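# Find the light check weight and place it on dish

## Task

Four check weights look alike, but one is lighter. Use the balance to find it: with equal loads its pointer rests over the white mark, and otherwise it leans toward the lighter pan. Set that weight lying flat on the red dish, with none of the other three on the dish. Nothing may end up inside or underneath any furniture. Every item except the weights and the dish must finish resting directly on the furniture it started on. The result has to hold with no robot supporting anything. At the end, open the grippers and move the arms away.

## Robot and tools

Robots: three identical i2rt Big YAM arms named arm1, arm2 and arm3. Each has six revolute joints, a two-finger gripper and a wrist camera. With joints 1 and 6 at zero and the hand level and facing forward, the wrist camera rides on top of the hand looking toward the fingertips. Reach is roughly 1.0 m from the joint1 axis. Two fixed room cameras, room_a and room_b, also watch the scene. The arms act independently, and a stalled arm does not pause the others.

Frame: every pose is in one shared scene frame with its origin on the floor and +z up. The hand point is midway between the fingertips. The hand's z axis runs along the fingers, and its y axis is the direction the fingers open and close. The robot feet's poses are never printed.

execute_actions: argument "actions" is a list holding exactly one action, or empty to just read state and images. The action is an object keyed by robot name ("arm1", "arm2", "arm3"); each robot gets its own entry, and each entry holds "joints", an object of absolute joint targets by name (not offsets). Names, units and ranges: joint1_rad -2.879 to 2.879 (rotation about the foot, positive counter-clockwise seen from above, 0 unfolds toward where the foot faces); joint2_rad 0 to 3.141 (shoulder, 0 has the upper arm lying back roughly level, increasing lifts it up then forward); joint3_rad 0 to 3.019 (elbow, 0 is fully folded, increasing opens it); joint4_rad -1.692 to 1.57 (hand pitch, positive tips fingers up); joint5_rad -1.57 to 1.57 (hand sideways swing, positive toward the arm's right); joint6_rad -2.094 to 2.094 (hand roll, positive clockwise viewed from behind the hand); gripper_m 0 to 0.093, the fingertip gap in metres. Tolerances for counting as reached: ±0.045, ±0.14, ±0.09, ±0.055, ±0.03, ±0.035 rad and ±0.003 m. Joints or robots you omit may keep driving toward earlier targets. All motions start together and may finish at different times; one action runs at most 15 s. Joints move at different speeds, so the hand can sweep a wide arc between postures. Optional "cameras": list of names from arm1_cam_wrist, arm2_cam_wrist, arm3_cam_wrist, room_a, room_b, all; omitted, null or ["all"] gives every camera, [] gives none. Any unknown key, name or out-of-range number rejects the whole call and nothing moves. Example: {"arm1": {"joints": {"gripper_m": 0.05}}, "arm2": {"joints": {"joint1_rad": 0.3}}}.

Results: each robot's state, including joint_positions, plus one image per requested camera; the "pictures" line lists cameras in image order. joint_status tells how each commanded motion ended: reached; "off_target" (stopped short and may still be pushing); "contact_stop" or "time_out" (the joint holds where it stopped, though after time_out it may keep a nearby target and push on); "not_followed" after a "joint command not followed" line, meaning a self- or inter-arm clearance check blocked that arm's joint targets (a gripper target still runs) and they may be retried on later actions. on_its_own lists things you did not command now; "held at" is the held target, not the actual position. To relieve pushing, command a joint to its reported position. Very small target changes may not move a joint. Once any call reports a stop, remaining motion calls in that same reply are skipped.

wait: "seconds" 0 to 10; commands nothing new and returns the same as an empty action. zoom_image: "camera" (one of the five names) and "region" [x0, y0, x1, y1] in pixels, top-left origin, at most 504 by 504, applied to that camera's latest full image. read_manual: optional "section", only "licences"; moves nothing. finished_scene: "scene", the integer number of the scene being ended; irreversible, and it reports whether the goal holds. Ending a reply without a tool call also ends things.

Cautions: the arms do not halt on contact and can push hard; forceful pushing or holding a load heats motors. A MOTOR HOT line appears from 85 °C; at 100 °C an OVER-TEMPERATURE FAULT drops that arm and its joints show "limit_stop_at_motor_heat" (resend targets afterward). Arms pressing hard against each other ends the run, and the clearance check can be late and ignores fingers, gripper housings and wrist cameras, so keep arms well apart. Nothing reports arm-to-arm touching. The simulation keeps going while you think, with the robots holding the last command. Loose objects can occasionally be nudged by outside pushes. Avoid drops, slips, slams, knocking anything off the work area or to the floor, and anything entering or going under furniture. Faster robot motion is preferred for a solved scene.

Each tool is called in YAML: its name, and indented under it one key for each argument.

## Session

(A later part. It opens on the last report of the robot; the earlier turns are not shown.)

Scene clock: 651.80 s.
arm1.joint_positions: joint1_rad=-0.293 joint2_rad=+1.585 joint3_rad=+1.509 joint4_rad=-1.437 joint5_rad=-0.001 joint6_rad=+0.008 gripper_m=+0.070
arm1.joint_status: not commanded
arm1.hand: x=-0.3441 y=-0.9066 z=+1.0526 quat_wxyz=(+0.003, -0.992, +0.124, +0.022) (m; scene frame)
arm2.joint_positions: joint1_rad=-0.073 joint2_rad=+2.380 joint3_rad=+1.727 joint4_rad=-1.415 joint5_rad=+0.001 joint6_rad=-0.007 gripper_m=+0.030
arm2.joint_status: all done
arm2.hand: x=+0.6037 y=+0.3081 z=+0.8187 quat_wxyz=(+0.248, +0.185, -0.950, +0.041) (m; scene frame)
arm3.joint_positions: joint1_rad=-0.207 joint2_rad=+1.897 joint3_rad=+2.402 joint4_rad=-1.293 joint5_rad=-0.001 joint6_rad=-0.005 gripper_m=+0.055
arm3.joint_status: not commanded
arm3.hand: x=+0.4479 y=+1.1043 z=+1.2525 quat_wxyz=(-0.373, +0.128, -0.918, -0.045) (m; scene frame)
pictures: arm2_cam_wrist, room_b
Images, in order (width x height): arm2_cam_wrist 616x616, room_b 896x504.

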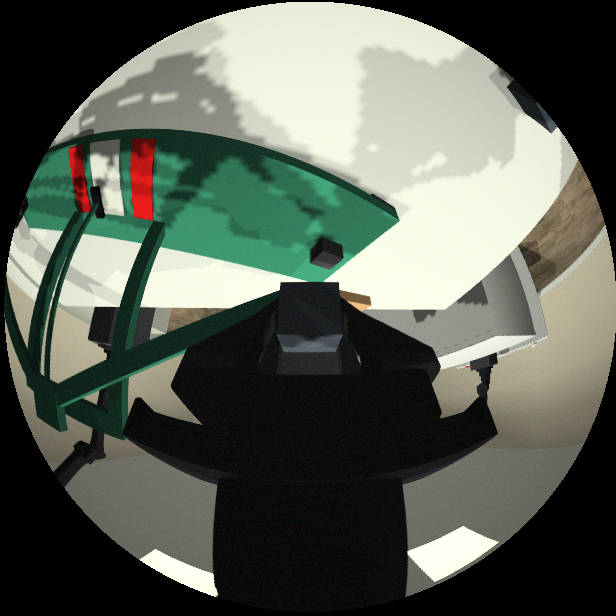

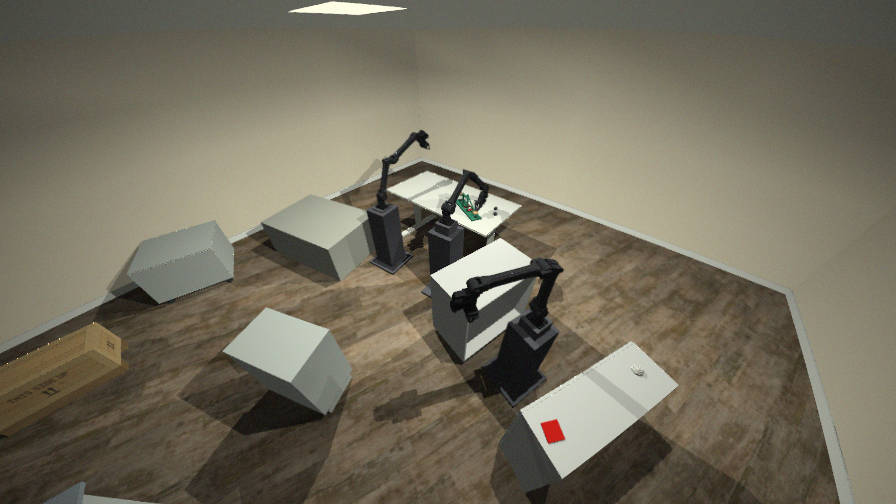

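execute_actions:
  actions:
    - {"arm2":{"joints":{"joint2_rad":2.25,"joint4_rad":-1.45}}}
  cameras: []

execute_actions:
  actions:
    - {"arm2":{"joints":{"joint1_rad":-0.14}}}
  cameras: []

execute_actions:
  actions:
    - {"arm2":{"joints":{"joint1_rad":-0.095}}}
  cameras: []

execute_actions:
  actions:
    - {"arm2":{"joints":{"joint2_rad":2.37,"joint4_rad":-1.41}}}
  cameras: ["arm2_cam_wrist"]

execute_actions:
  actions:
    - {"arm2":{"joints":{"gripper_m":0.05}}}
  cameras: []

execute_actions:
  actions:
    - {"arm2":{"joints":{"joint2_rad":2.05,"joint4_rad":-1.3}}}
  cameras: ["arm2_cam_wrist"]

Scene clock: 655.10 s.
arm1.joint_positions: joint1_rad=-0.293 joint2_rad=+1.585 joint3_rad=+1.509 joint4_rad=-1.437 joint5_rad=-0.001 joint6_rad=+0.008 gripper_m=+0.070
arm1.joint_status: not commanded
arm1.hand: x=-0.3441 y=-0.9066 z=+1.0526 quat_wxyz=(+0.003, -0.992, +0.124, +0.022) (m; scene frame)
arm2.joint_positions: joint1_rad=-0.073 joint2_rad=+2.240 joint3_rad=+1.727 joint4_rad=-1.431 joint5_rad=+0.001 joint6_rad=-0.007 gripper_m=+0.030
arm2.joint_status: all done
arm2.hand: x=+0.6274 y=+0.3164 z=+0.8932 quat_wxyz=(+0.189, +0.187, -0.963, +0.030) (m; scene frame)
arm3.joint_positions: joint1_rad=-0.207 joint2_rad=+1.897 joint3_rad=+2.402 joint4_rad=-1.293 joint5_rad=-0.001 joint6_rad=-0.005 gripper_m=+0.055
arm3.joint_status: not commanded
arm3.hand: x=+0.4479 y=+1.1043 z=+1.2525 quat_wxyz=(-0.373, +0.128, -0.918, -0.045) (m; scene frame)
pictures: none
No camera images: the call's "cameras" was empty. Leave "cameras" out to get every camera's image.

Scene clock: 656.03 s.
arm1.joint_positions: joint1_rad=-0.293 joint2_rad=+1.585 joint3_rad=+1.509 joint4_rad=-1.437 joint5_rad=-0.001 joint6_rad=+0.008 gripper_m=+0.070
arm1.joint_status: not commanded
arm1.hand: x=-0.3441 y=-0.9066 z=+1.0526 quat_wxyz=(+0.003, -0.992, +0.124, +0.022) (m; scene frame)
arm2.joint_positions: joint1_rad=-0.148 joint2_rad=+2.240 joint3_rad=+1.727 joint4_rad=-1.431 joint5_rad=+0.001 joint6_rad=-0.007 gripper_m=+0.030
arm2.joint_status: all done
arm2.hand: x=+0.6412 y=+0.2770 z=+0.8927 quat_wxyz=(+0.191, +0.151, -0.970, +0.023) (m; scene frame)
arm3.joint_positions: joint1_rad=-0.207 joint2_rad=+1.897 joint3_rad=+2.402 joint4_rad=-1.293 joint5_rad=-0.001 joint6_rad=-0.005 gripper_m=+0.055
arm3.joint_status: not commanded
arm3.hand: x=+0.4479 y=+1.1043 z=+1.2525 quat_wxyz=(-0.373, +0.128, -0.918, -0.045) (m; scene frame)
pictures: none
No camera images: the call's "cameras" was empty. Leave "cameras" out to get every camera's image.

Scene clock: 656.90 s.
arm1.joint_positions: joint1_rad=-0.293 joint2_rad=+1.585 joint3_rad=+1.509 joint4_rad=-1.437 joint5_rad=-0.001 joint6_rad=+0.008 gripper_m=+0.070
arm1.joint_status: not commanded
arm1.hand: x=-0.3441 y=-0.9066 z=+1.0526 quat_wxyz=(+0.003, -0.992, +0.124, +0.022) (m; scene frame)
arm2.joint_positions: joint1_rad=-0.090 joint2_rad=+2.240 joint3_rad=+1.727 joint4_rad=-1.431 joint5_rad=+0.001 joint6_rad=-0.007 gripper_m=+0.030
arm2.joint_status: all done
arm2.hand: x=+0.6308 y=+0.3076 z=+0.8930 quat_wxyz=(+0.190, +0.179, -0.965, +0.028) (m; scene frame)
arm3.joint_positions: joint1_rad=-0.207 joint2_rad=+1.897 joint3_rad=+2.402 joint4_rad=-1.293 joint5_rad=-0.001 joint6_rad=-0.005 gripper_m=+0.055
arm3.joint_status: not commanded
arm3.hand: x=+0.4479 y=+1.1043 z=+1.2525 quat_wxyz=(-0.373, +0.128, -0.918, -0.045) (m; scene frame)
pictures: none
No camera images: the call's "cameras" was empty. Leave "cameras" out to get every camera's image.

Scene clock: 658.33 s.
arm1.joint_positions: joint1_rad=-0.293 joint2_rad=+1.585 joint3_rad=+1.509 joint4_rad=-1.437 joint5_rad=-0.001 joint6_rad=+0.008 gripper_m=+0.070
arm1.joint_status: not commanded
arm1.hand: x=-0.3441 y=-0.9066 z=+1.0526 quat_wxyz=(+0.003, -0.992, +0.124, +0.022) (m; scene frame)
arm2.joint_positions: joint1_rad=-0.090 joint2_rad=+2.380 joint3_rad=+1.727 joint4_rad=-1.414 joint5_rad=+0.000 joint6_rad=-0.007 gripper_m=+0.030
arm2.joint_status: all done
arm2.hand: x=+0.6071 y=+0.2998 z=+0.8185 quat_wxyz=(+0.249, +0.177, -0.952, +0.038) (m; scene frame)
arm3.joint_positions: joint1_rad=-0.207 joint2_rad=+1.897 joint3_rad=+2.402 joint4_rad=-1.293 joint5_rad=-0.001 joint6_rad=-0.005 gripper_m=+0.055
arm3.joint_status: not commanded
arm3.hand: x=+0.4479 y=+1.1043 z=+1.2525 quat_wxyz=(-0.373, +0.128, -0.918, -0.045) (m; scene frame)
pictures: arm2_cam_wrist
Images, in order (width x height): arm2_cam_wrist 616x616.

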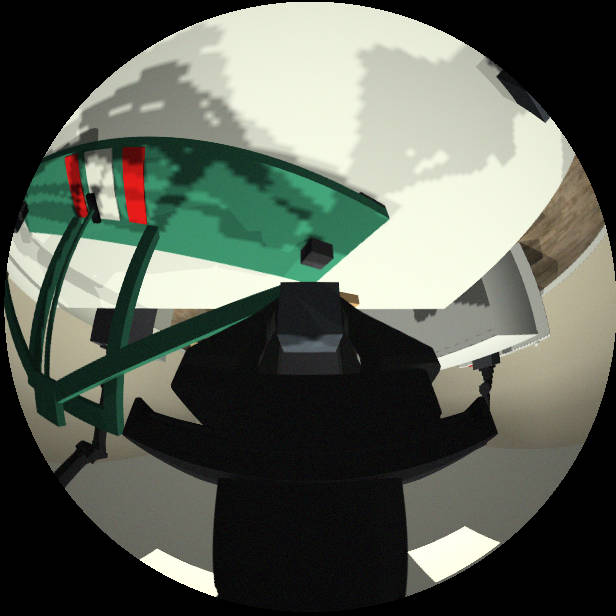

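Scene clock: 658.87 s.
arm1.joint_positions: joint1_rad=-0.293 joint2_rad=+1.585 joint3_rad=+1.509 joint4_rad=-1.437 joint5_rad=-0.001 joint6_rad=+0.008 gripper_m=+0.070
arm1.joint_status: not commanded
arm1.hand: x=-0.3441 y=-0.9066 z=+1.0526 quat_wxyz=(+0.003, -0.992, +0.124, +0.022) (m; scene frame)
arm2.joint_positions: joint1_rad=-0.090 joint2_rad=+2.380 joint3_rad=+1.727 joint4_rad=-1.414 joint5_rad=+0.001 joint6_rad=-0.007 gripper_m=+0.050
arm2.joint_status: all done
arm2.hand: x=+0.6072 y=+0.2997 z=+0.8187 quat_wxyz=(+0.248, +0.177, -0.952, +0.039) (m; scene frame)
arm3.joint_positions: joint1_rad=-0.207 joint2_rad=+1.897 joint3_rad=+2.402 joint4_rad=-1.293 joint5_rad=-0.001 joint6_rad=-0.005 gripper_m=+0.055
arm3.joint_status: not commanded
arm3.hand: x=+0.4479 y=+1.1043 z=+1.2525 quat_wxyz=(-0.373, +0.128, -0.918, -0.045) (m; scene frame)
pictures: none
No camera images: the call's "cameras" was empty. Leave "cameras" out to get every camera's image.

Scene clock: 660.23 s.
arm1.joint_positions: joint1_rad=-0.293 joint2_rad=+1.585 joint3_rad=+1.509 joint4_rad=-1.437 joint5_rad=-0.001 joint6_rad=+0.008 gripper_m=+0.070
arm1.joint_status: not commanded
arm1.hand: x=-0.3441 y=-0.9066 z=+1.0526 quat_wxyz=(+0.003, -0.992, +0.124, +0.022) (m; scene frame)
arm2.joint_positions: joint1_rad=-0.090 joint2_rad=+2.034 joint3_rad=+1.744 joint4_rad=-1.309 joint5_rad=+0.001 joint6_rad=-0.007 gripper_m=+0.050
arm2.joint_status: all done
arm2.hand: x=+0.6865 y=+0.3270 z=+1.0072 quat_wxyz=(+0.021, +0.181, -0.983, -0.002) (m; scene frame)
arm3.joint_positions: joint1_rad=-0.207 joint2_rad=+1.897 joint3_rad=+2.402 joint4_rad=-1.293 joint5_rad=-0.001 joint6_rad=-0.005 gripper_m=+0.055
arm3.joint_status: not commanded
arm3.hand: x=+0.4479 y=+1.1043 z=+1.2525 quat_wxyz=(-0.373, +0.128, -0.918, -0.045) (m; scene frame)
pictures: arm2_cam_wrist
Images, in order (width x height): arm2_cam_wrist 616x616.

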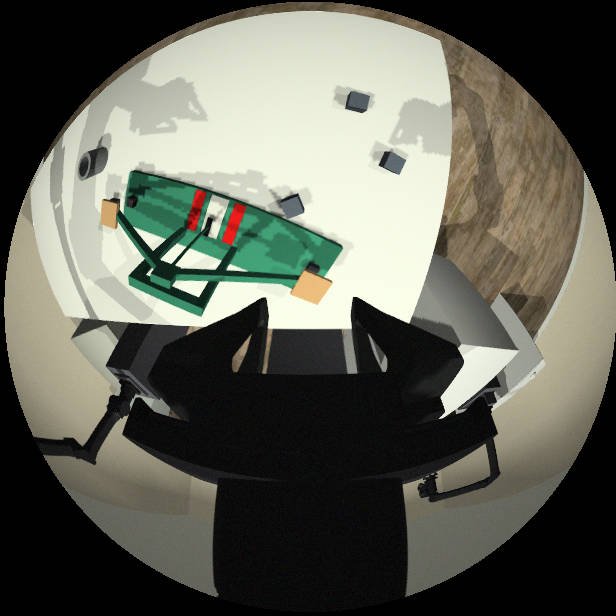

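execute_actions:
  actions:
    - {"arm2":{"joints":{"joint1_rad":-0.06,"joint2_rad":2.3,"joint3_rad":1.95,"joint4_rad":-1.25,"gripper_m":0.075}}}
  cameras: ["arm2_cam_wrist"]

Scene clock: 662.50 s.
arm1.joint_positions: joint1_rad=-0.293 joint2_rad=+1.585 joint3_rad=+1.509 joint4_rad=-1.437 joint5_rad=-0.001 joint6_rad=+0.008 gripper_m=+0.070
arm1.joint_status: not commanded
arm1.hand: x=-0.3441 y=-0.9066 z=+1.0526 quat_wxyz=(+0.003, -0.992, +0.124, +0.022) (m; scene frame)
arm2.joint_positions: joint1_rad=-0.064 joint2_rad=+2.305 joint3_rad=+1.904 joint4_rad=-1.256 joint5_rad=+0.001 joint6_rad=-0.007 gripper_m=+0.075
arm2.joint_status: all done
arm2.hand: x=+0.7213 y=+0.3599 z=+0.8946 quat_wxyz=(+0.049, +0.194, -0.980, +0.004) (m; scene frame)
arm3.joint_positions: joint1_rad=-0.207 joint2_rad=+1.897 joint3_rad=+2.402 joint4_rad=-1.293 joint5_rad=-0.001 joint6_rad=-0.005 gripper_m=+0.055
arm3.joint_status: not commanded
arm3.hand: x=+0.4479 y=+1.1043 z=+1.2525 quat_wxyz=(-0.373, +0.128, -0.918, -0.045) (m; scene frame)
pictures: arm2_cam_wrist
Images, in order (width x height): arm2_cam_wrist 616x616.

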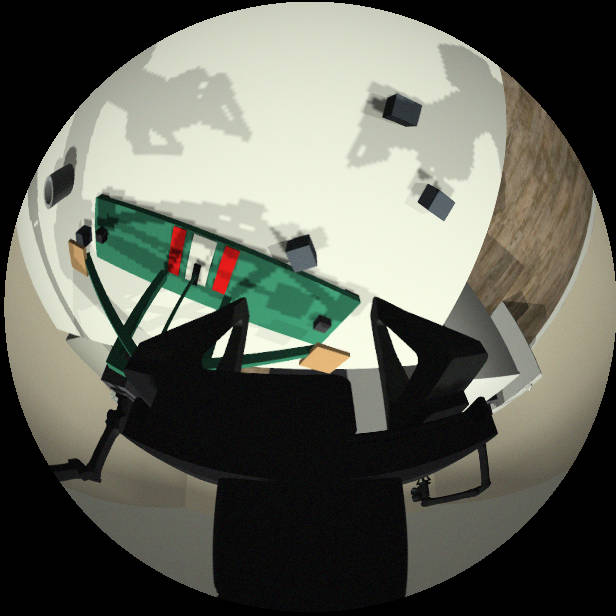

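execute_actions:
  actions:
    - {"arm2":{"joints":{"joint1_rad":-0.27,"joint2_rad":2.4,"joint3_rad":2.1,"joint4_rad":-1.2}}}
  cameras: ["arm2_cam_wrist"]

Scene clock: 665.33 s.
arm1.joint_positions: joint1_rad=-0.293 joint2_rad=+1.585 joint3_rad=+1.509 joint4_rad=-1.437 joint5_rad=-0.001 joint6_rad=+0.008 gripper_m=+0.070
arm1.joint_status: not commanded
arm1.hand: x=-0.3441 y=-0.9066 z=+1.0526 quat_wxyz=(+0.003, -0.992, +0.124, +0.022) (m; scene frame)
arm2.joint_positions: joint1_rad=-0.261 joint2_rad=+2.372 joint3_rad=+2.046 joint4_rad=-1.208 joint5_rad=+0.001 joint6_rad=-0.006 gripper_m=+0.075
arm2.joint_status: all done
arm2.hand: x=+0.8123 y=+0.2460 z=+0.8978 quat_wxyz=(-0.011, +0.096, -0.995, -0.005) (m; scene frame)
arm3.joint_positions: joint1_rad=-0.207 joint2_rad=+1.897 joint3_rad=+2.402 joint4_rad=-1.293 joint5_rad=-0.001 joint6_rad=-0.005 gripper_m=+0.055
arm3.joint_status: not commanded
arm3.hand: x=+0.4479 y=+1.1043 z=+1.2525 quat_wxyz=(-0.373, +0.128, -0.918, -0.045) (m; scene frame)
pictures: arm2_cam_wrist
Images, in order (width x height): arm2_cam_wrist 616x616.

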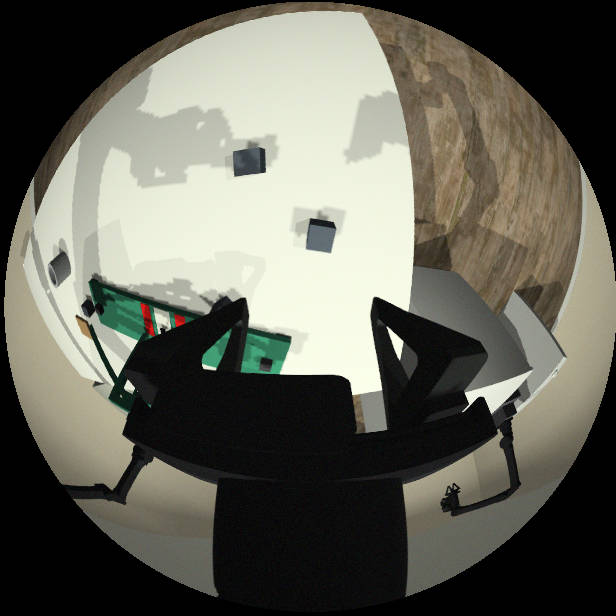

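execute_actions:
  actions:
    - {"arm2":{"joints":{"joint1_rad":-0.29,"joint2_rad":2.6,"joint3_rad":2.2,"joint4_rad":-1.12}}}
  cameras: ["arm2_cam_wrist"]

Scene clock: 667.30 s.
arm1.joint_positions: joint1_rad=-0.293 joint2_rad=+1.585 joint3_rad=+1.509 joint4_rad=-1.437 joint5_rad=-0.001 joint6_rad=+0.008 gripper_m=+0.070
arm1.joint_status: not commanded
arm1.hand: x=-0.3441 y=-0.9066 z=+1.0526 quat_wxyz=(+0.003, -0.992, +0.124, +0.022) (m; scene frame)
arm2.joint_positions: joint1_rad=-0.286 joint2_rad=+2.606 joint3_rad=+2.169 joint4_rad=-1.127 joint5_rad=+0.001 joint6_rad=-0.006 gripper_m=+0.075
arm2.joint_status: all done
arm2.hand: x=+0.8310 y=+0.2319 z=+0.7779 quat_wxyz=(+0.004, +0.084, -0.996, -0.003) (m; scene frame)
arm3.joint_positions: joint1_rad=-0.207 joint2_rad=+1.897 joint3_rad=+2.402 joint4_rad=-1.293 joint5_rad=-0.001 joint6_rad=-0.005 gripper_m=+0.055
arm3.joint_status: not commanded
arm3.hand: x=+0.4479 y=+1.1043 z=+1.2525 quat_wxyz=(-0.373, +0.128, -0.918, -0.045) (m; scene frame)
pictures: arm2_cam_wrist
Images, in order (width x height): arm2_cam_wrist 616x616.

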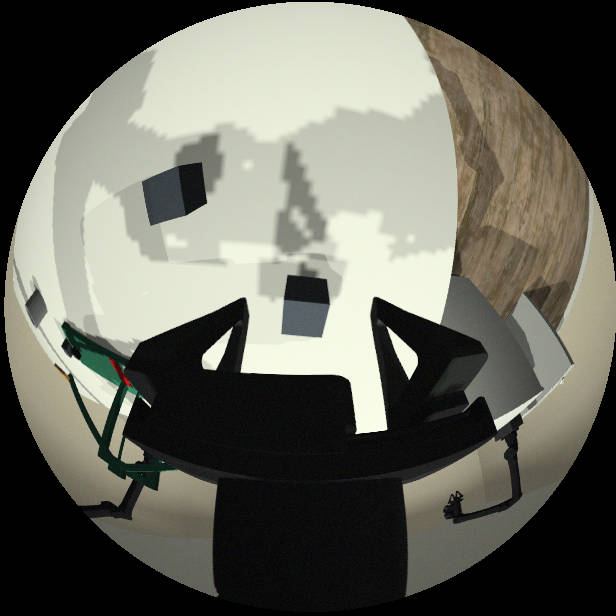

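execute_actions:
  actions:
    - {"arm2":{"joints":{"joint2_rad":2.67,"joint4_rad":-1.07}}}
  cameras: ["arm2_cam_wrist"]

execute_actions:
  actions:
    - {"arm2":{"joints":{"gripper_m":0.02}}}
  cameras: []

Scene clock: 668.97 s.
arm1.joint_positions: joint1_rad=-0.293 joint2_rad=+1.585 joint3_rad=+1.509 joint4_rad=-1.437 joint5_rad=-0.001 joint6_rad=+0.008 gripper_m=+0.070
arm1.joint_status: not commanded
arm1.hand: x=-0.3441 y=-0.9066 z=+1.0526 quat_wxyz=(+0.003, -0.992, +0.124, +0.022) (m; scene frame)
arm2.joint_positions: joint1_rad=-0.286 joint2_rad=+2.648 joint3_rad=+2.169 joint4_rad=-1.083 joint5_rad=+0.001 joint6_rad=-0.006 gripper_m=+0.075
arm2.joint_status: all done
arm2.hand: x=+0.8291 y=+0.2319 z=+0.7480 quat_wxyz=(+0.003, +0.084, -0.996, -0.004) (m; scene frame)
arm3.joint_positions: joint1_rad=-0.207 joint2_rad=+1.897 joint3_rad=+2.402 joint4_rad=-1.293 joint5_rad=-0.001 joint6_rad=-0.005 gripper_m=+0.055
arm3.joint_status: not commanded
arm3.hand: x=+0.4479 y=+1.1043 z=+1.2525 quat_wxyz=(-0.373, +0.128, -0.918, -0.045) (m; scene frame)
pictures: arm2_cam_wrist
Images, in order (width x height): arm2_cam_wrist 616x616.

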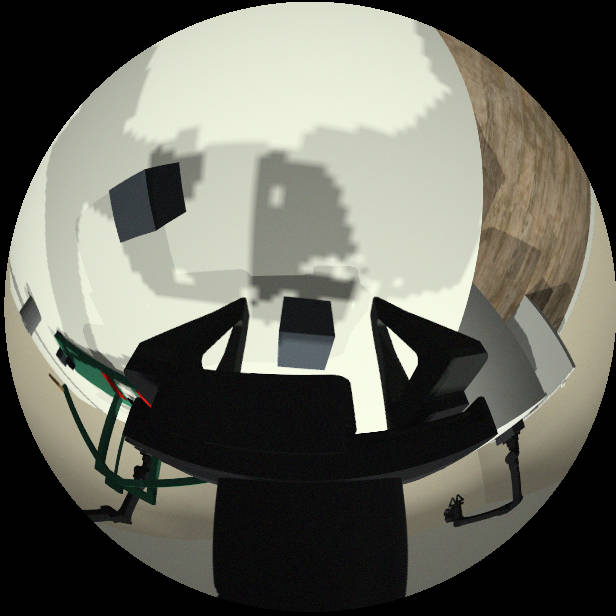

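Scene clock: 669.60 s.
arm1.joint_positions: joint1_rad=-0.293 joint2_rad=+1.585 joint3_rad=+1.509 joint4_rad=-1.437 joint5_rad=-0.001 joint6_rad=+0.008 gripper_m=+0.070
arm1.joint_status: not commanded
arm1.hand: x=-0.3441 y=-0.9066 z=+1.0526 quat_wxyz=(+0.003, -0.992, +0.124, +0.022) (m; scene frame)
arm2.joint_positions: joint1_rad=-0.286 joint2_rad=+2.648 joint3_rad=+2.169 joint4_rad=-1.082 joint5_rad=+0.001 joint6_rad=-0.005 gripper_m=+0.028
arm2.joint_status: gripper_m off_target (ended at +0.028, target +0.020)
arm2.hand: x=+0.8294 y=+0.2321 z=+0.7480 quat_wxyz=(+0.003, +0.083, -0.997, -0.004) (m; scene frame)
arm3.joint_positions: joint1_rad=-0.207 joint2_rad=+1.897 joint3_rad=+2.402 joint4_rad=-1.293 joint5_rad=-0.001 joint6_rad=-0.005 gripper_m=+0.055
arm3.joint_status: not commanded
arm3.hand: x=+0.4479 y=+1.1043 z=+1.2525 quat_wxyz=(-0.373, +0.128, -0.918, -0.045) (m; scene frame)
pictures: none
No camera images: the call's "cameras" was empty. Leave "cameras" out to get every camera's image.

execute_actions:
  actions:
    - {"arm2":{"joints":{"joint2_rad":2.3,"joint4_rad":-1.3}}}
  cameras: []

execute_actions:
  actions:
    - {"arm2":{"joints":{"joint1_rad":-0.1,"joint2_rad":1.9,"joint3_rad":1.3,"joint4_rad":-1.0}}}
  cameras: ["arm2_cam_wrist"]

Scene clock: 674.03 s.
arm1.joint_positions: joint1_rad=-0.293 joint2_rad=+1.585 joint3_rad=+1.509 joint4_rad=-1.437 joint5_rad=-0.001 joint6_rad=+0.008 gripper_m=+0.070
arm1.joint_status: not commanded
arm1.hand: x=-0.3441 y=-0.9066 z=+1.0526 quat_wxyz=(+0.003, -0.992, +0.124, +0.022) (m; scene frame)
arm2.joint_positions: joint1_rad=-0.286 joint2_rad=+2.298 joint3_rad=+2.191 joint4_rad=-1.288 joint5_rad=+0.001 joint6_rad=-0.005 gripper_m=+0.028
arm2.joint_status: all done
arm2.hand: x=+0.8516 y=+0.2334 z=+1.0052 quat_wxyz=(-0.080, +0.083, -0.993, -0.010) (m; scene frame)
arm3.joint_positions: joint1_rad=-0.207 joint2_rad=+1.897 joint3_rad=+2.402 joint4_rad=-1.293 joint5_rad=-0.001 joint6_rad=-0.005 gripper_m=+0.055
arm3.joint_status: not commanded
arm3.hand: x=+0.4479 y=+1.1043 z=+1.2525 quat_wxyz=(-0.373, +0.128, -0.918, -0.045) (m; scene frame)
pictures: none
No camera images: the call's "cameras" was empty. Leave "cameras" out to get every camera's image.

Scene clock: 675.63 s.
arm1.joint_positions: joint1_rad=-0.293 joint2_rad=+1.585 joint3_rad=+1.509 joint4_rad=-1.437 joint5_rad=-0.001 joint6_rad=+0.008 gripper_m=+0.070
arm1.joint_status: not commanded
arm1.hand: x=-0.3441 y=-0.9066 z=+1.0526 quat_wxyz=(+0.003, -0.992, +0.124, +0.022) (m; scene frame)
arm2.joint_positions: joint1_rad=-0.108 joint2_rad=+1.914 joint3_rad=+1.291 joint4_rad=-1.008 joint5_rad=-0.001 joint6_rad=-0.005 gripper_m=+0.028
arm2.joint_status: all done
arm2.hand: x=+0.5924 y=+0.2836 z=+0.9204 quat_wxyz=(+0.037, +0.172, -0.984, +0.000) (m; scene frame)
arm3.joint_positions: joint1_rad=-0.207 joint2_rad=+1.897 joint3_rad=+2.402 joint4_rad=-1.293 joint5_rad=-0.001 joint6_rad=-0.005 gripper_m=+0.055
arm3.joint_status: not commanded
arm3.hand: x=+0.4479 y=+1.1043 z=+1.2525 quat_wxyz=(-0.373, +0.128, -0.918, -0.045) (m; scene frame)
pictures: arm2_cam_wrist
Images, in order (width x height): arm2_cam_wrist 616x616.

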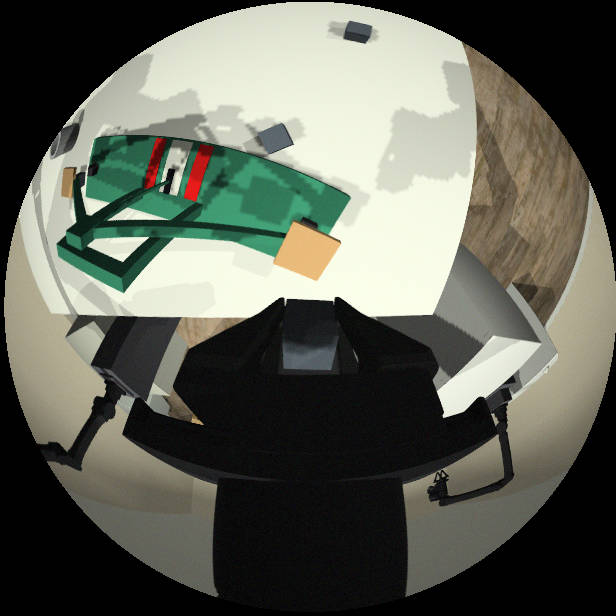

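execute_actions:
  actions:
    - {"arm2":{"joints":{"joint2_rad":2.0,"joint3_rad":1.4,"joint4_rad":-0.95}}}
  cameras: ["arm2_cam_wrist"]

Scene clock: 677.47 s.
arm1.joint_positions: joint1_rad=-0.293 joint2_rad=+1.585 joint3_rad=+1.509 joint4_rad=-1.437 joint5_rad=-0.001 joint6_rad=+0.008 gripper_m=+0.070
arm1.joint_status: not commanded
arm1.hand: x=-0.3441 y=-0.9066 z=+1.0526 quat_wxyz=(+0.003, -0.992, +0.124, +0.022) (m; scene frame)
arm2.joint_positions: joint1_rad=-0.108 joint2_rad=+1.990 joint3_rad=+1.354 joint4_rad=-0.957 joint5_rad=-0.001 joint6_rad=-0.005 gripper_m=+0.028
arm2.joint_status: all done
arm2.hand: x=+0.6215 y=+0.2942 z=+0.9000 quat_wxyz=(+0.018, +0.172, -0.985, -0.003) (m; scene frame)
arm3.joint_positions: joint1_rad=-0.207 joint2_rad=+1.897 joint3_rad=+2.402 joint4_rad=-1.293 joint5_rad=-0.001 joint6_rad=-0.005 gripper_m=+0.055
arm3.joint_status: not commanded
arm3.hand: x=+0.4479 y=+1.1043 z=+1.2525 quat_wxyz=(-0.373, +0.128, -0.918, -0.045) (m; scene frame)
pictures: arm2_cam_wrist
Images, in order (width x height): arm2_cam_wrist 616x616.

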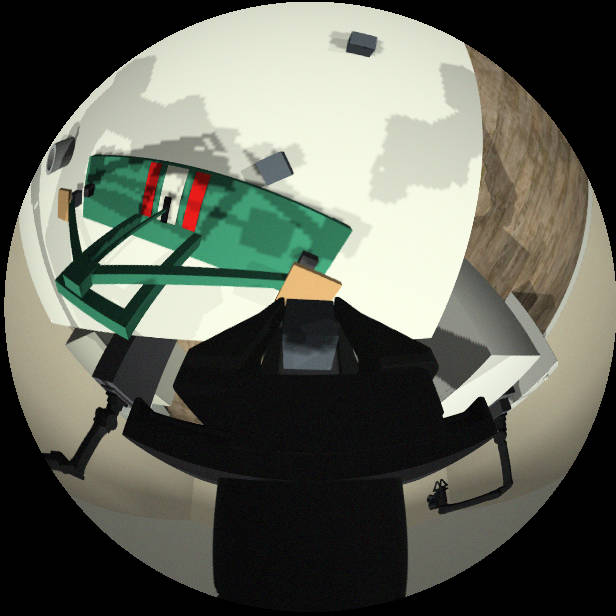

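execute_actions:
  actions:
    - {"arm2":{"joints":{"joint2_rad":2.12,"joint4_rad":-0.92}}}
  cameras: ["arm2_cam_wrist","room_b"]

zoom_image:
  camera: "room_b"
  region: [400,170,520,250]

Scene clock: 679.67 s.
arm1.joint_positions: joint1_rad=-0.293 joint2_rad=+1.585 joint3_rad=+1.509 joint4_rad=-1.437 joint5_rad=-0.001 joint6_rad=+0.008 gripper_m=+0.070
arm1.joint_status: not commanded
arm1.hand: x=-0.3441 y=-0.9066 z=+1.0526 quat_wxyz=(+0.003, -0.992, +0.124, +0.022) (m; scene frame)
arm2.joint_positions: joint1_rad=-0.108 joint2_rad=+2.127 joint3_rad=+1.366 joint4_rad=-0.928 joint5_rad=-0.001 joint6_rad=-0.005 gripper_m=+0.028
arm2.joint_status: all done
arm2.hand: x=+0.6086 y=+0.2904 z=+0.8329 quat_wxyz=(+0.065, +0.172, -0.983, +0.005) (m; scene frame)
arm3.joint_positions: joint1_rad=-0.207 joint2_rad=+1.897 joint3_rad=+2.402 joint4_rad=-1.293 joint5_rad=-0.001 joint6_rad=-0.005 gripper_m=+0.055
arm3.joint_status: not commanded
arm3.hand: x=+0.4479 y=+1.1043 z=+1.2525 quat_wxyz=(-0.373, +0.128, -0.918, -0.045) (m; scene frame)
pictures: arm2_cam_wrist, room_b
Images, in order (width x height): arm2_cam_wrist 616x616, room_b 896x504.

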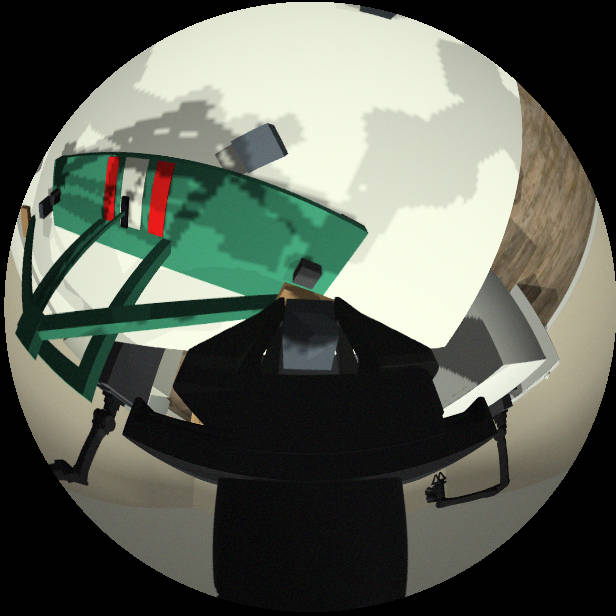

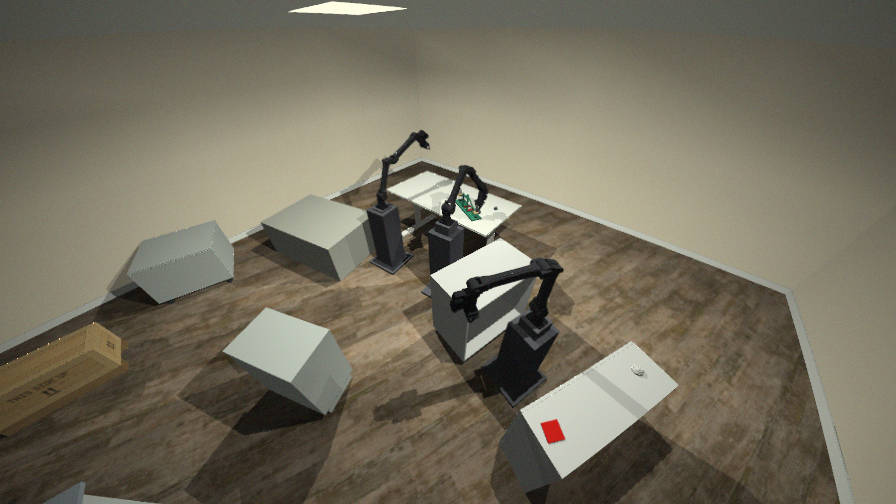

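Region (400, 170, 520, 250) of room_b's 896x504 image, scaled by 4.200, with more detail than that image has.

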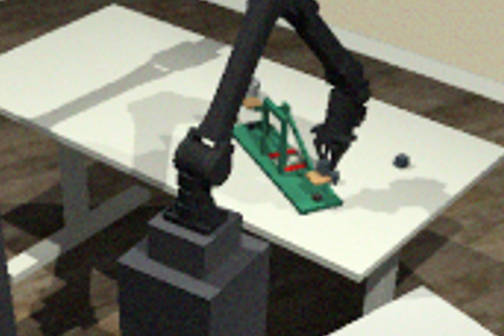

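execute_actions:
  actions:
    - {"arm2":{"joints":{"joint2_rad":1.95,"joint3_rad":1.27,"joint1_rad":-0.085}}}
  cameras: []

execute_actions:
  actions:
    - {"arm2":{"joints":{"joint2_rad":2.1,"joint4_rad":-0.85}}}
  cameras: ["arm2_cam_wrist","room_b"]

zoom_image:
  camera: "room_b"
  region: [400,170,520,250]

Scene clock: 682.37 s.
arm1.joint_positions: joint1_rad=-0.293 joint2_rad=+1.585 joint3_rad=+1.509 joint4_rad=-1.437 joint5_rad=-0.001 joint6_rad=+0.008 gripper_m=+0.070
arm1.joint_status: not commanded
arm1.hand: x=-0.3441 y=-0.9066 z=+1.0526 quat_wxyz=(+0.003, -0.992, +0.124, +0.022) (m; scene frame)
arm2.joint_positions: joint1_rad=-0.092 joint2_rad=+1.938 joint3_rad=+1.278 joint4_rad=-0.926 joint5_rad=-0.001 joint6_rad=-0.005 gripper_m=+0.028
arm2.joint_status: all done
arm2.hand: x=+0.5991 y=+0.2948 z=+0.9034 quat_wxyz=(+0.015, +0.180, -0.984, -0.004) (m; scene frame)
arm3.joint_positions: joint1_rad=-0.207 joint2_rad=+1.897 joint3_rad=+2.402 joint4_rad=-1.293 joint5_rad=-0.001 joint6_rad=-0.005 gripper_m=+0.055
arm3.joint_status: not commanded
arm3.hand: x=+0.4479 y=+1.1043 z=+1.2525 quat_wxyz=(-0.373, +0.128, -0.918, -0.045) (m; scene frame)
pictures: none
No camera images: the call's "cameras" was empty. Leave "cameras" out to get every camera's image.

Scene clock: 683.93 s.
arm1.joint_positions: joint1_rad=-0.293 joint2_rad=+1.585 joint3_rad=+1.509 joint4_rad=-1.437 joint5_rad=-0.001 joint6_rad=+0.008 gripper_m=+0.070
arm1.joint_status: not commanded
arm1.hand: x=-0.3441 y=-0.9066 z=+1.0526 quat_wxyz=(+0.003, -0.992, +0.124, +0.022) (m; scene frame)
arm2.joint_positions: joint1_rad=-0.092 joint2_rad=+2.105 joint3_rad=+1.271 joint4_rad=-0.857 joint5_rad=+0.000 joint6_rad=-0.005 gripper_m=+0.028
arm2.joint_status: all done
arm2.hand: x=+0.5803 y=+0.2888 z=+0.8192 quat_wxyz=(+0.066, +0.180, -0.981, +0.006) (m; scene frame)
arm3.joint_positions: joint1_rad=-0.207 joint2_rad=+1.897 joint3_rad=+2.402 joint4_rad=-1.293 joint5_rad=-0.001 joint6_rad=-0.005 gripper_m=+0.055
arm3.joint_status: not commanded
arm3.hand: x=+0.4479 y=+1.1043 z=+1.2525 quat_wxyz=(-0.373, +0.128, -0.918, -0.045) (m; scene frame)
pictures: arm2_cam_wrist, room_b
Images, in order (width x height): arm2_cam_wrist 616x616, room_b 896x504.

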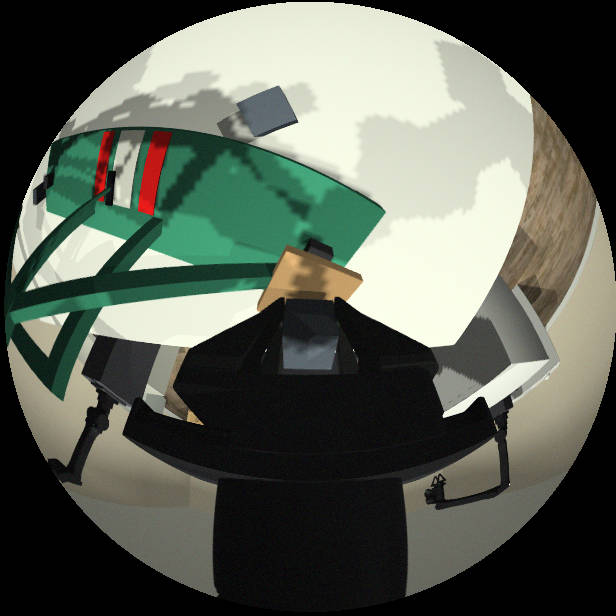

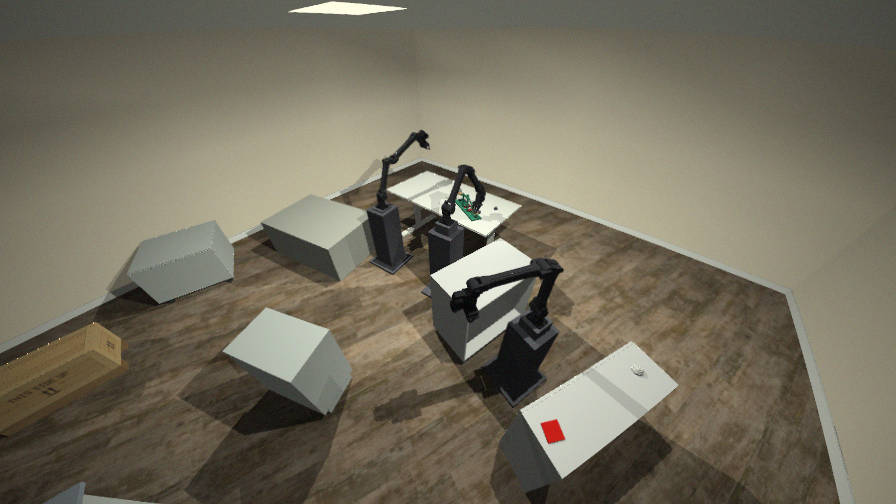

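Region (400, 170, 520, 250) of room_b's 896x504 image, scaled by 4.200, with more detail than that image has.

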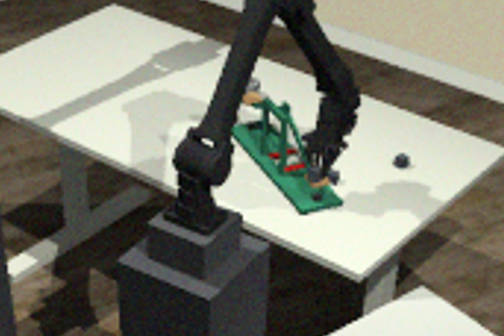

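Looks centred. Release.

execute_actions:
  actions:
    - {"arm2":{"joints":{"gripper_m":0.055}}}
  cameras: []

execute_actions:
  actions:
    - {"arm2":{"joints":{"joint2_rad":1.8}}}
  cameras: ["arm2_cam_wrist"]

Scene clock: 685.93 s.
arm1.joint_positions: joint1_rad=-0.293 joint2_rad=+1.585 joint3_rad=+1.509 joint4_rad=-1.437 joint5_rad=-0.001 joint6_rad=+0.008 gripper_m=+0.070
arm1.joint_status: not commanded
arm1.hand: x=-0.3441 y=-0.9066 z=+1.0526 quat_wxyz=(+0.003, -0.992, +0.124, +0.022) (m; scene frame)
arm2.joint_positions: joint1_rad=-0.092 joint2_rad=+2.105 joint3_rad=+1.271 joint4_rad=-0.857 joint5_rad=+0.000 joint6_rad=-0.005 gripper_m=+0.055
arm2.joint_status: all done
arm2.hand: x=+0.5803 y=+0.2888 z=+0.8192 quat_wxyz=(+0.066, +0.180, -0.981, +0.006) (m; scene frame)
arm3.joint_positions: joint1_rad=-0.207 joint2_rad=+1.897 joint3_rad=+2.402 joint4_rad=-1.293 joint5_rad=-0.001 joint6_rad=-0.005 gripper_m=+0.055
arm3.joint_status: not commanded
arm3.hand: x=+0.4479 y=+1.1043 z=+1.2525 quat_wxyz=(-0.373, +0.128, -0.918, -0.045) (m; scene frame)
pictures: none
No camera images: the call's "cameras" was empty. Leave "cameras" out to get every camera's image.

Scene clock: 687.20 s.
arm1.joint_positions: joint1_rad=-0.293 joint2_rad=+1.585 joint3_rad=+1.509 joint4_rad=-1.437 joint5_rad=-0.001 joint6_rad=+0.008 gripper_m=+0.070
arm1.joint_status: not commanded
arm1.hand: x=-0.3441 y=-0.9066 z=+1.0526 quat_wxyz=(+0.003, -0.992, +0.124, +0.022) (m; scene frame)
arm2.joint_positions: joint1_rad=-0.092 joint2_rad=+1.782 joint3_rad=+1.271 joint4_rad=-0.857 joint5_rad=+0.000 joint6_rad=-0.005 gripper_m=+0.055
arm2.joint_status: all done
arm2.hand: x=+0.6298 y=+0.3053 z=+0.9828 quat_wxyz=(-0.093, +0.178, -0.979, -0.022) (m; scene frame)
arm3.joint_positions: joint1_rad=-0.207 joint2_rad=+1.897 joint3_rad=+2.402 joint4_rad=-1.293 joint5_rad=-0.001 joint6_rad=-0.005 gripper_m=+0.055
arm3.joint_status: not commanded
arm3.hand: x=+0.4479 y=+1.1043 z=+1.2525 quat_wxyz=(-0.373, +0.128, -0.918, -0.045) (m; scene frame)
pictures: arm2_cam_wrist
Images, in order (width x height): arm2_cam_wrist 616x616.

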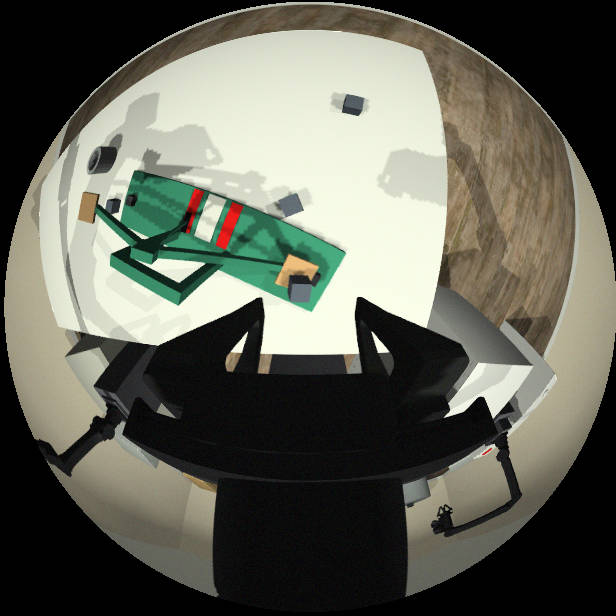

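execute_actions:
  actions:
    - {"arm2":{"joints":{"joint1_rad":-0.19,"joint2_rad":2.3,"joint3_rad":2.35,"joint4_rad":-1.3,"gripper_m":0.075}}}
  cameras: []

execute_actions:
  actions:
    - {"arm2":{"joints":{"joint2_rad":2.7,"joint4_rad":-1.15}}}
  cameras: ["arm2_cam_wrist"]

Scene clock: 690.20 s.
arm1.joint_positions: joint1_rad=-0.293 joint2_rad=+1.585 joint3_rad=+1.509 joint4_rad=-1.437 joint5_rad=-0.001 joint6_rad=+0.008 gripper_m=+0.070
arm1.joint_status: not commanded
arm1.hand: x=-0.3441 y=-0.9066 z=+1.0526 quat_wxyz=(+0.003, -0.992, +0.124, +0.022) (m; scene frame)
arm2.joint_positions: joint1_rad=-0.199 joint2_rad=+2.276 joint3_rad=+2.312 joint4_rad=-1.287 joint5_rad=+0.000 joint6_rad=-0.005 gripper_m=+0.075
arm2.joint_status: all done
arm2.hand: x=+0.8695 y=+0.3046 z=+1.0749 quat_wxyz=(-0.151, +0.125, -0.980, -0.023) (m; scene frame)
arm3.joint_positions: joint1_rad=-0.207 joint2_rad=+1.897 joint3_rad=+2.402 joint4_rad=-1.293 joint5_rad=-0.001 joint6_rad=-0.005 gripper_m=+0.055
arm3.joint_status: not commanded
arm3.hand: x=+0.4479 y=+1.1043 z=+1.2525 quat_wxyz=(-0.373, +0.128, -0.918, -0.045) (m; scene frame)
pictures: none
No camera images: the call's "cameras" was empty. Leave "cameras" out to get every camera's image.

Scene clock: 691.83 s.
arm1.joint_positions: joint1_rad=-0.293 joint2_rad=+1.585 joint3_rad=+1.509 joint4_rad=-1.437 joint5_rad=-0.001 joint6_rad=+0.008 gripper_m=+0.070
arm1.joint_status: not commanded
arm1.hand: x=-0.3441 y=-0.9066 z=+1.0526 quat_wxyz=(+0.003, -0.992, +0.124, +0.022) (m; scene frame)
arm2.joint_positions: joint1_rad=-0.198 joint2_rad=+2.688 joint3_rad=+2.338 joint4_rad=-1.155 joint5_rad=-0.001 joint6_rad=-0.002 gripper_m=+0.075
arm2.joint_status: all done
arm2.hand: x=+0.8535 y=+0.3047 z=+0.7789 quat_wxyz=(-0.025, +0.126, -0.992, -0.009) (m; scene frame)
arm3.joint_positions: joint1_rad=-0.207 joint2_rad=+1.897 joint3_rad=+2.402 joint4_rad=-1.293 joint5_rad=-0.001 joint6_rad=-0.005 gripper_m=+0.055
arm3.joint_status: not commanded
arm3.hand: x=+0.4479 y=+1.1043 z=+1.2525 quat_wxyz=(-0.373, +0.128, -0.918, -0.045) (m; scene frame)
pictures: arm2_cam_wrist
Images, in order (width x height): arm2_cam_wrist 616x616.

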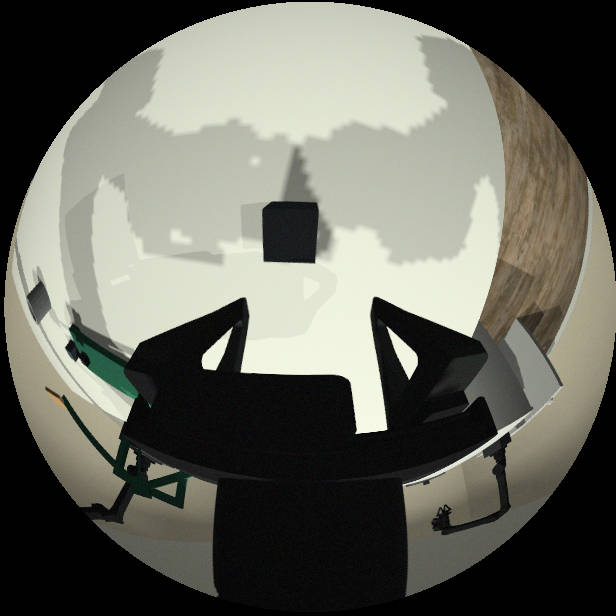

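Need ~4 cm further, slightly left.

execute_actions:
  actions:
    - {"arm2":{"joints":{"joint1_rad":-0.175,"joint2_rad":2.8,"joint3_rad":2.5,"joint4_rad":-1.15}}}
  cameras: ["arm2_cam_wrist"]

Scene clock: 693.80 s.
arm1.joint_positions: joint1_rad=-0.293 joint2_rad=+1.585 joint3_rad=+1.509 joint4_rad=-1.437 joint5_rad=-0.001 joint6_rad=+0.008 gripper_m=+0.070
arm1.joint_status: not commanded
arm1.hand: x=-0.3441 y=-0.9066 z=+1.0526 quat_wxyz=(+0.003, -0.992, +0.124, +0.022) (m; scene frame)
arm2.joint_positions: joint1_rad=-0.181 joint2_rad=+2.779 joint3_rad=+2.443 joint4_rad=-1.155 joint5_rad=-0.001 joint6_rad=-0.002 gripper_m=+0.075
arm2.joint_status: all done
arm2.hand: x=+0.8628 y=+0.3209 z=+0.7505 quat_wxyz=(-0.032, +0.134, -0.990, -0.010) (m; scene frame)
arm3.joint_positions: joint1_rad=-0.207 joint2_rad=+1.897 joint3_rad=+2.402 joint4_rad=-1.293 joint5_rad=-0.001 joint6_rad=-0.005 gripper_m=+0.055
arm3.joint_status: not commanded
arm3.hand: x=+0.4479 y=+1.1043 z=+1.2525 quat_wxyz=(-0.373, +0.128, -0.918, -0.045) (m; scene frame)
pictures: arm2_cam_wrist
Images, in order (width x height): arm2_cam_wrist 616x616.

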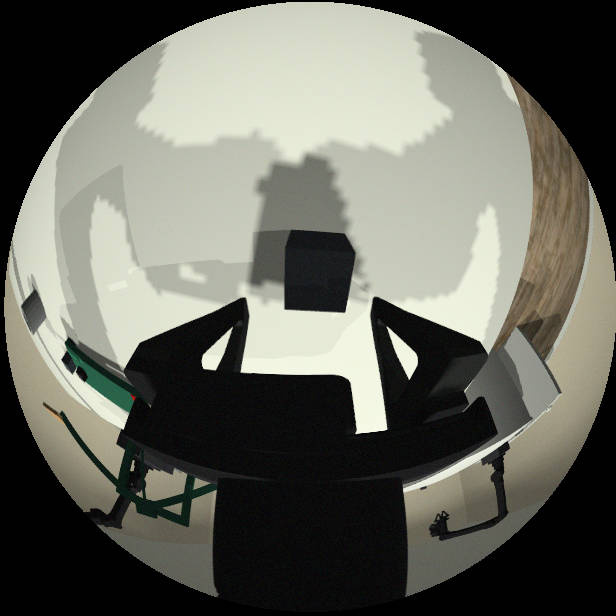

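Tilt wrist forward ~2 cm.

execute_actions:
  actions:
    - {"arm2":{"joints":{"joint4_rad":-1.03,"joint2_rad":2.83}}}
  cameras: ["arm2_cam_wrist"]

execute_actions:
  actions:
    - {"arm2":{"joints":{"gripper_m":0.02}}}
  cameras: []

Scene clock: 695.60 s.
arm1.joint_positions: joint1_rad=-0.293 joint2_rad=+1.585 joint3_rad=+1.509 joint4_rad=-1.437 joint5_rad=-0.001 joint6_rad=+0.008 gripper_m=+0.070
arm1.joint_status: not commanded
arm1.hand: x=-0.3441 y=-0.9066 z=+1.0526 quat_wxyz=(+0.003, -0.992, +0.124, +0.022) (m; scene frame)
arm2.joint_positions: joint1_rad=-0.181 joint2_rad=+2.790 joint3_rad=+2.446 joint4_rad=-1.047 joint5_rad=-0.001 joint6_rad=-0.002 gripper_m=+0.075
arm2.joint_status: all done
arm2.hand: x=+0.8862 y=+0.3273 z=+0.7465 quat_wxyz=(-0.082, +0.133, -0.988, -0.017) (m; scene frame)
arm3.joint_positions: joint1_rad=-0.207 joint2_rad=+1.897 joint3_rad=+2.402 joint4_rad=-1.293 joint5_rad=-0.001 joint6_rad=-0.005 gripper_m=+0.055
arm3.joint_status: not commanded
arm3.hand: x=+0.4479 y=+1.1043 z=+1.2525 quat_wxyz=(-0.373, +0.128, -0.918, -0.045) (m; scene frame)
pictures: arm2_cam_wrist
Images, in order (width x height): arm2_cam_wrist 616x616.

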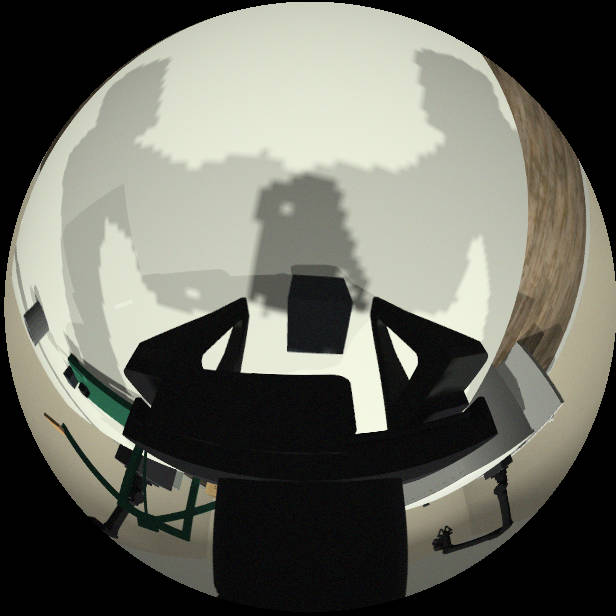

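Scene clock: 696.20 s.
arm1.joint_positions: joint1_rad=-0.293 joint2_rad=+1.585 joint3_rad=+1.509 joint4_rad=-1.437 joint5_rad=-0.001 joint6_rad=+0.008 gripper_m=+0.070
arm1.joint_status: not commanded
arm1.hand: x=-0.3441 y=-0.9066 z=+1.0526 quat_wxyz=(+0.003, -0.992, +0.124, +0.022) (m; scene frame)
arm2.joint_positions: joint1_rad=-0.181 joint2_rad=+2.790 joint3_rad=+2.446 joint4_rad=-1.044 joint5_rad=-0.001 joint6_rad=-0.002 gripper_m=+0.028
arm2.joint_status: gripper_m off_target (ended at +0.028, target +0.020)
arm2.hand: x=+0.8869 y=+0.3275 z=+0.7464 quat_wxyz=(-0.083, +0.133, -0.987, -0.017) (m; scene frame)
arm3.joint_positions: joint1_rad=-0.207 joint2_rad=+1.897 joint3_rad=+2.402 joint4_rad=-1.293 joint5_rad=-0.001 joint6_rad=-0.005 gripper_m=+0.055
arm3.joint_status: not commanded
arm3.hand: x=+0.4479 y=+1.1043 z=+1.2525 quat_wxyz=(-0.373, +0.128, -0.918, -0.045) (m; scene frame)
pictures: none
No camera images: the call's "cameras" was empty. Leave "cameras" out to get every camera's image.

execute_actions:
  actions:
    - {"arm2":{"joints":{"joint2_rad":2.2,"joint4_rad":-1.3}}}
  cameras: []

execute_actions:
  actions:
    - {"arm2":{"joints":{"joint1_rad":0.42,"joint2_rad":2.25,"joint3_rad":2.0,"joint4_rad":-1.3}}}
  cameras: ["arm2_cam_wrist"]

Scene clock: 700.10 s.
arm1.joint_positions: joint1_rad=-0.293 joint2_rad=+1.585 joint3_rad=+1.509 joint4_rad=-1.437 joint5_rad=-0.001 joint6_rad=+0.008 gripper_m=+0.070
arm1.joint_status: not commanded
arm1.hand: x=-0.3441 y=-0.9066 z=+1.0526 quat_wxyz=(+0.003, -0.992, +0.124, +0.022) (m; scene frame)
arm2.joint_positions: joint1_rad=-0.181 joint2_rad=+2.223 joint3_rad=+2.490 joint4_rad=-1.296 joint5_rad=-0.001 joint6_rad=-0.002 gripper_m=+0.028
arm2.joint_status: all done
arm2.hand: x=+0.8899 y=+0.3235 z=+1.1998 quat_wxyz=(-0.258, +0.128, -0.957, -0.040) (m; scene frame)
arm3.joint_positions: joint1_rad=-0.207 joint2_rad=+1.897 joint3_rad=+2.402 joint4_rad=-1.293 joint5_rad=-0.001 joint6_rad=-0.005 gripper_m=+0.055
arm3.joint_status: not commanded
arm3.hand: x=+0.4479 y=+1.1043 z=+1.2525 quat_wxyz=(-0.373, +0.128, -0.918, -0.045) (m; scene frame)
pictures: none
No camera images: the call's "cameras" was empty. Leave "cameras" out to get every camera's image.

Scene clock: 702.20 s.
arm1.joint_positions: joint1_rad=-0.293 joint2_rad=+1.585 joint3_rad=+1.509 joint4_rad=-1.437 joint5_rad=-0.001 joint6_rad=+0.008 gripper_m=+0.070
arm1.joint_status: not commanded
arm1.hand: x=-0.3441 y=-0.9066 z=+1.0526 quat_wxyz=(+0.003, -0.992, +0.124, +0.022) (m; scene frame)
arm2.joint_positions: joint1_rad=+0.423 joint2_rad=+2.273 joint3_rad=+1.995 joint4_rad=-1.295 joint5_rad=+0.002 joint6_rad=-0.002 gripper_m=+0.028
arm2.joint_status: all done
arm2.hand: x=+0.5554 y=+0.6374 z=+0.9521 quat_wxyz=(+0.006, +0.423, -0.906, -0.005) (m; scene frame)
arm3.joint_positions: joint1_rad=-0.207 joint2_rad=+1.897 joint3_rad=+2.402 joint4_rad=-1.293 joint5_rad=-0.001 joint6_rad=-0.005 gripper_m=+0.055
arm3.joint_status: not commanded
arm3.hand: x=+0.4479 y=+1.1043 z=+1.2525 quat_wxyz=(-0.373, +0.128, -0.918, -0.045) (m; scene frame)
pictures: arm2_cam_wrist
Images, in order (width x height): arm2_cam_wrist 616x616.

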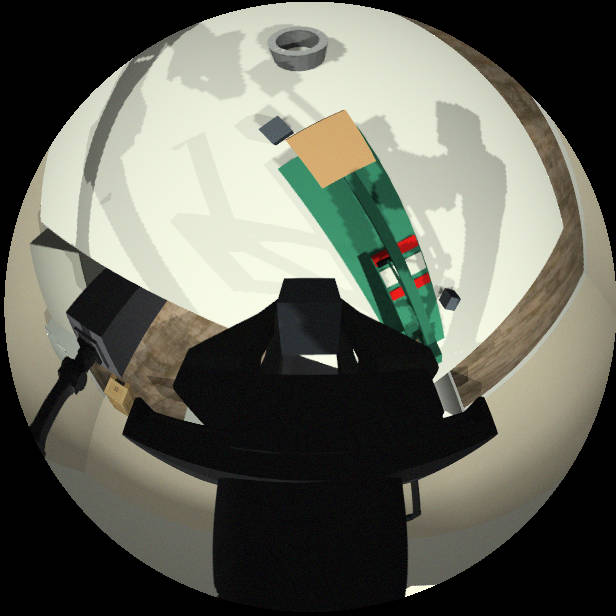

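execute_actions:
  actions:
    - {"arm2":{"joints":{"joint1_rad":0.39,"joint2_rad":2.42,"joint3_rad":2.28,"joint4_rad":-1.38}}}
  cameras: ["arm2_cam_wrist"]

Scene clock: 704.50 s.
arm1.joint_positions: joint1_rad=-0.293 joint2_rad=+1.585 joint3_rad=+1.509 joint4_rad=-1.437 joint5_rad=-0.001 joint6_rad=+0.008 gripper_m=+0.070
arm1.joint_status: not commanded
arm1.hand: x=-0.3441 y=-0.9066 z=+1.0526 quat_wxyz=(+0.003, -0.992, +0.124, +0.022) (m; scene frame)
arm2.joint_positions: joint1_rad=+0.392 joint2_rad=+2.427 joint3_rad=+2.216 joint4_rad=-1.368 joint5_rad=+0.002 joint6_rad=-0.002 gripper_m=+0.028
arm2.joint_status: all done
arm2.hand: x=+0.5964 y=+0.6525 z=+0.9278 quat_wxyz=(+0.009, +0.409, -0.913, -0.004) (m; scene frame)
arm3.joint_positions: joint1_rad=-0.207 joint2_rad=+1.897 joint3_rad=+2.402 joint4_rad=-1.293 joint5_rad=-0.001 joint6_rad=-0.005 gripper_m=+0.055
arm3.joint_status: not commanded
arm3.hand: x=+0.4479 y=+1.1043 z=+1.2525 quat_wxyz=(-0.373, +0.128, -0.918, -0.045) (m; scene frame)
pictures: arm2_cam_wrist
Images, in order (width x height): arm2_cam_wrist 616x616.

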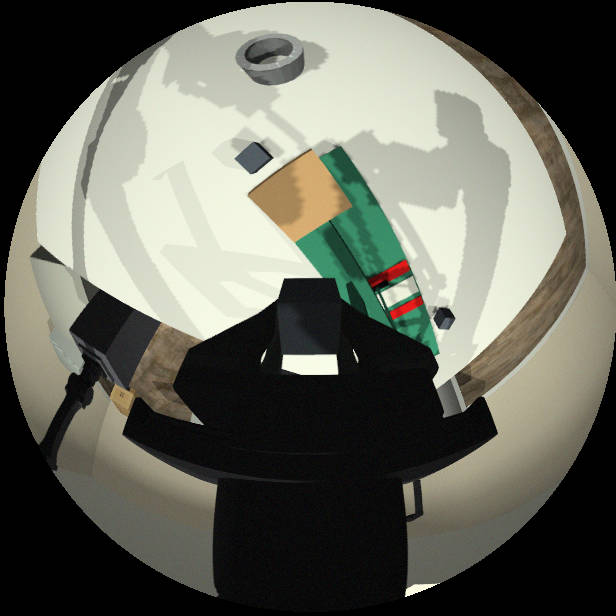

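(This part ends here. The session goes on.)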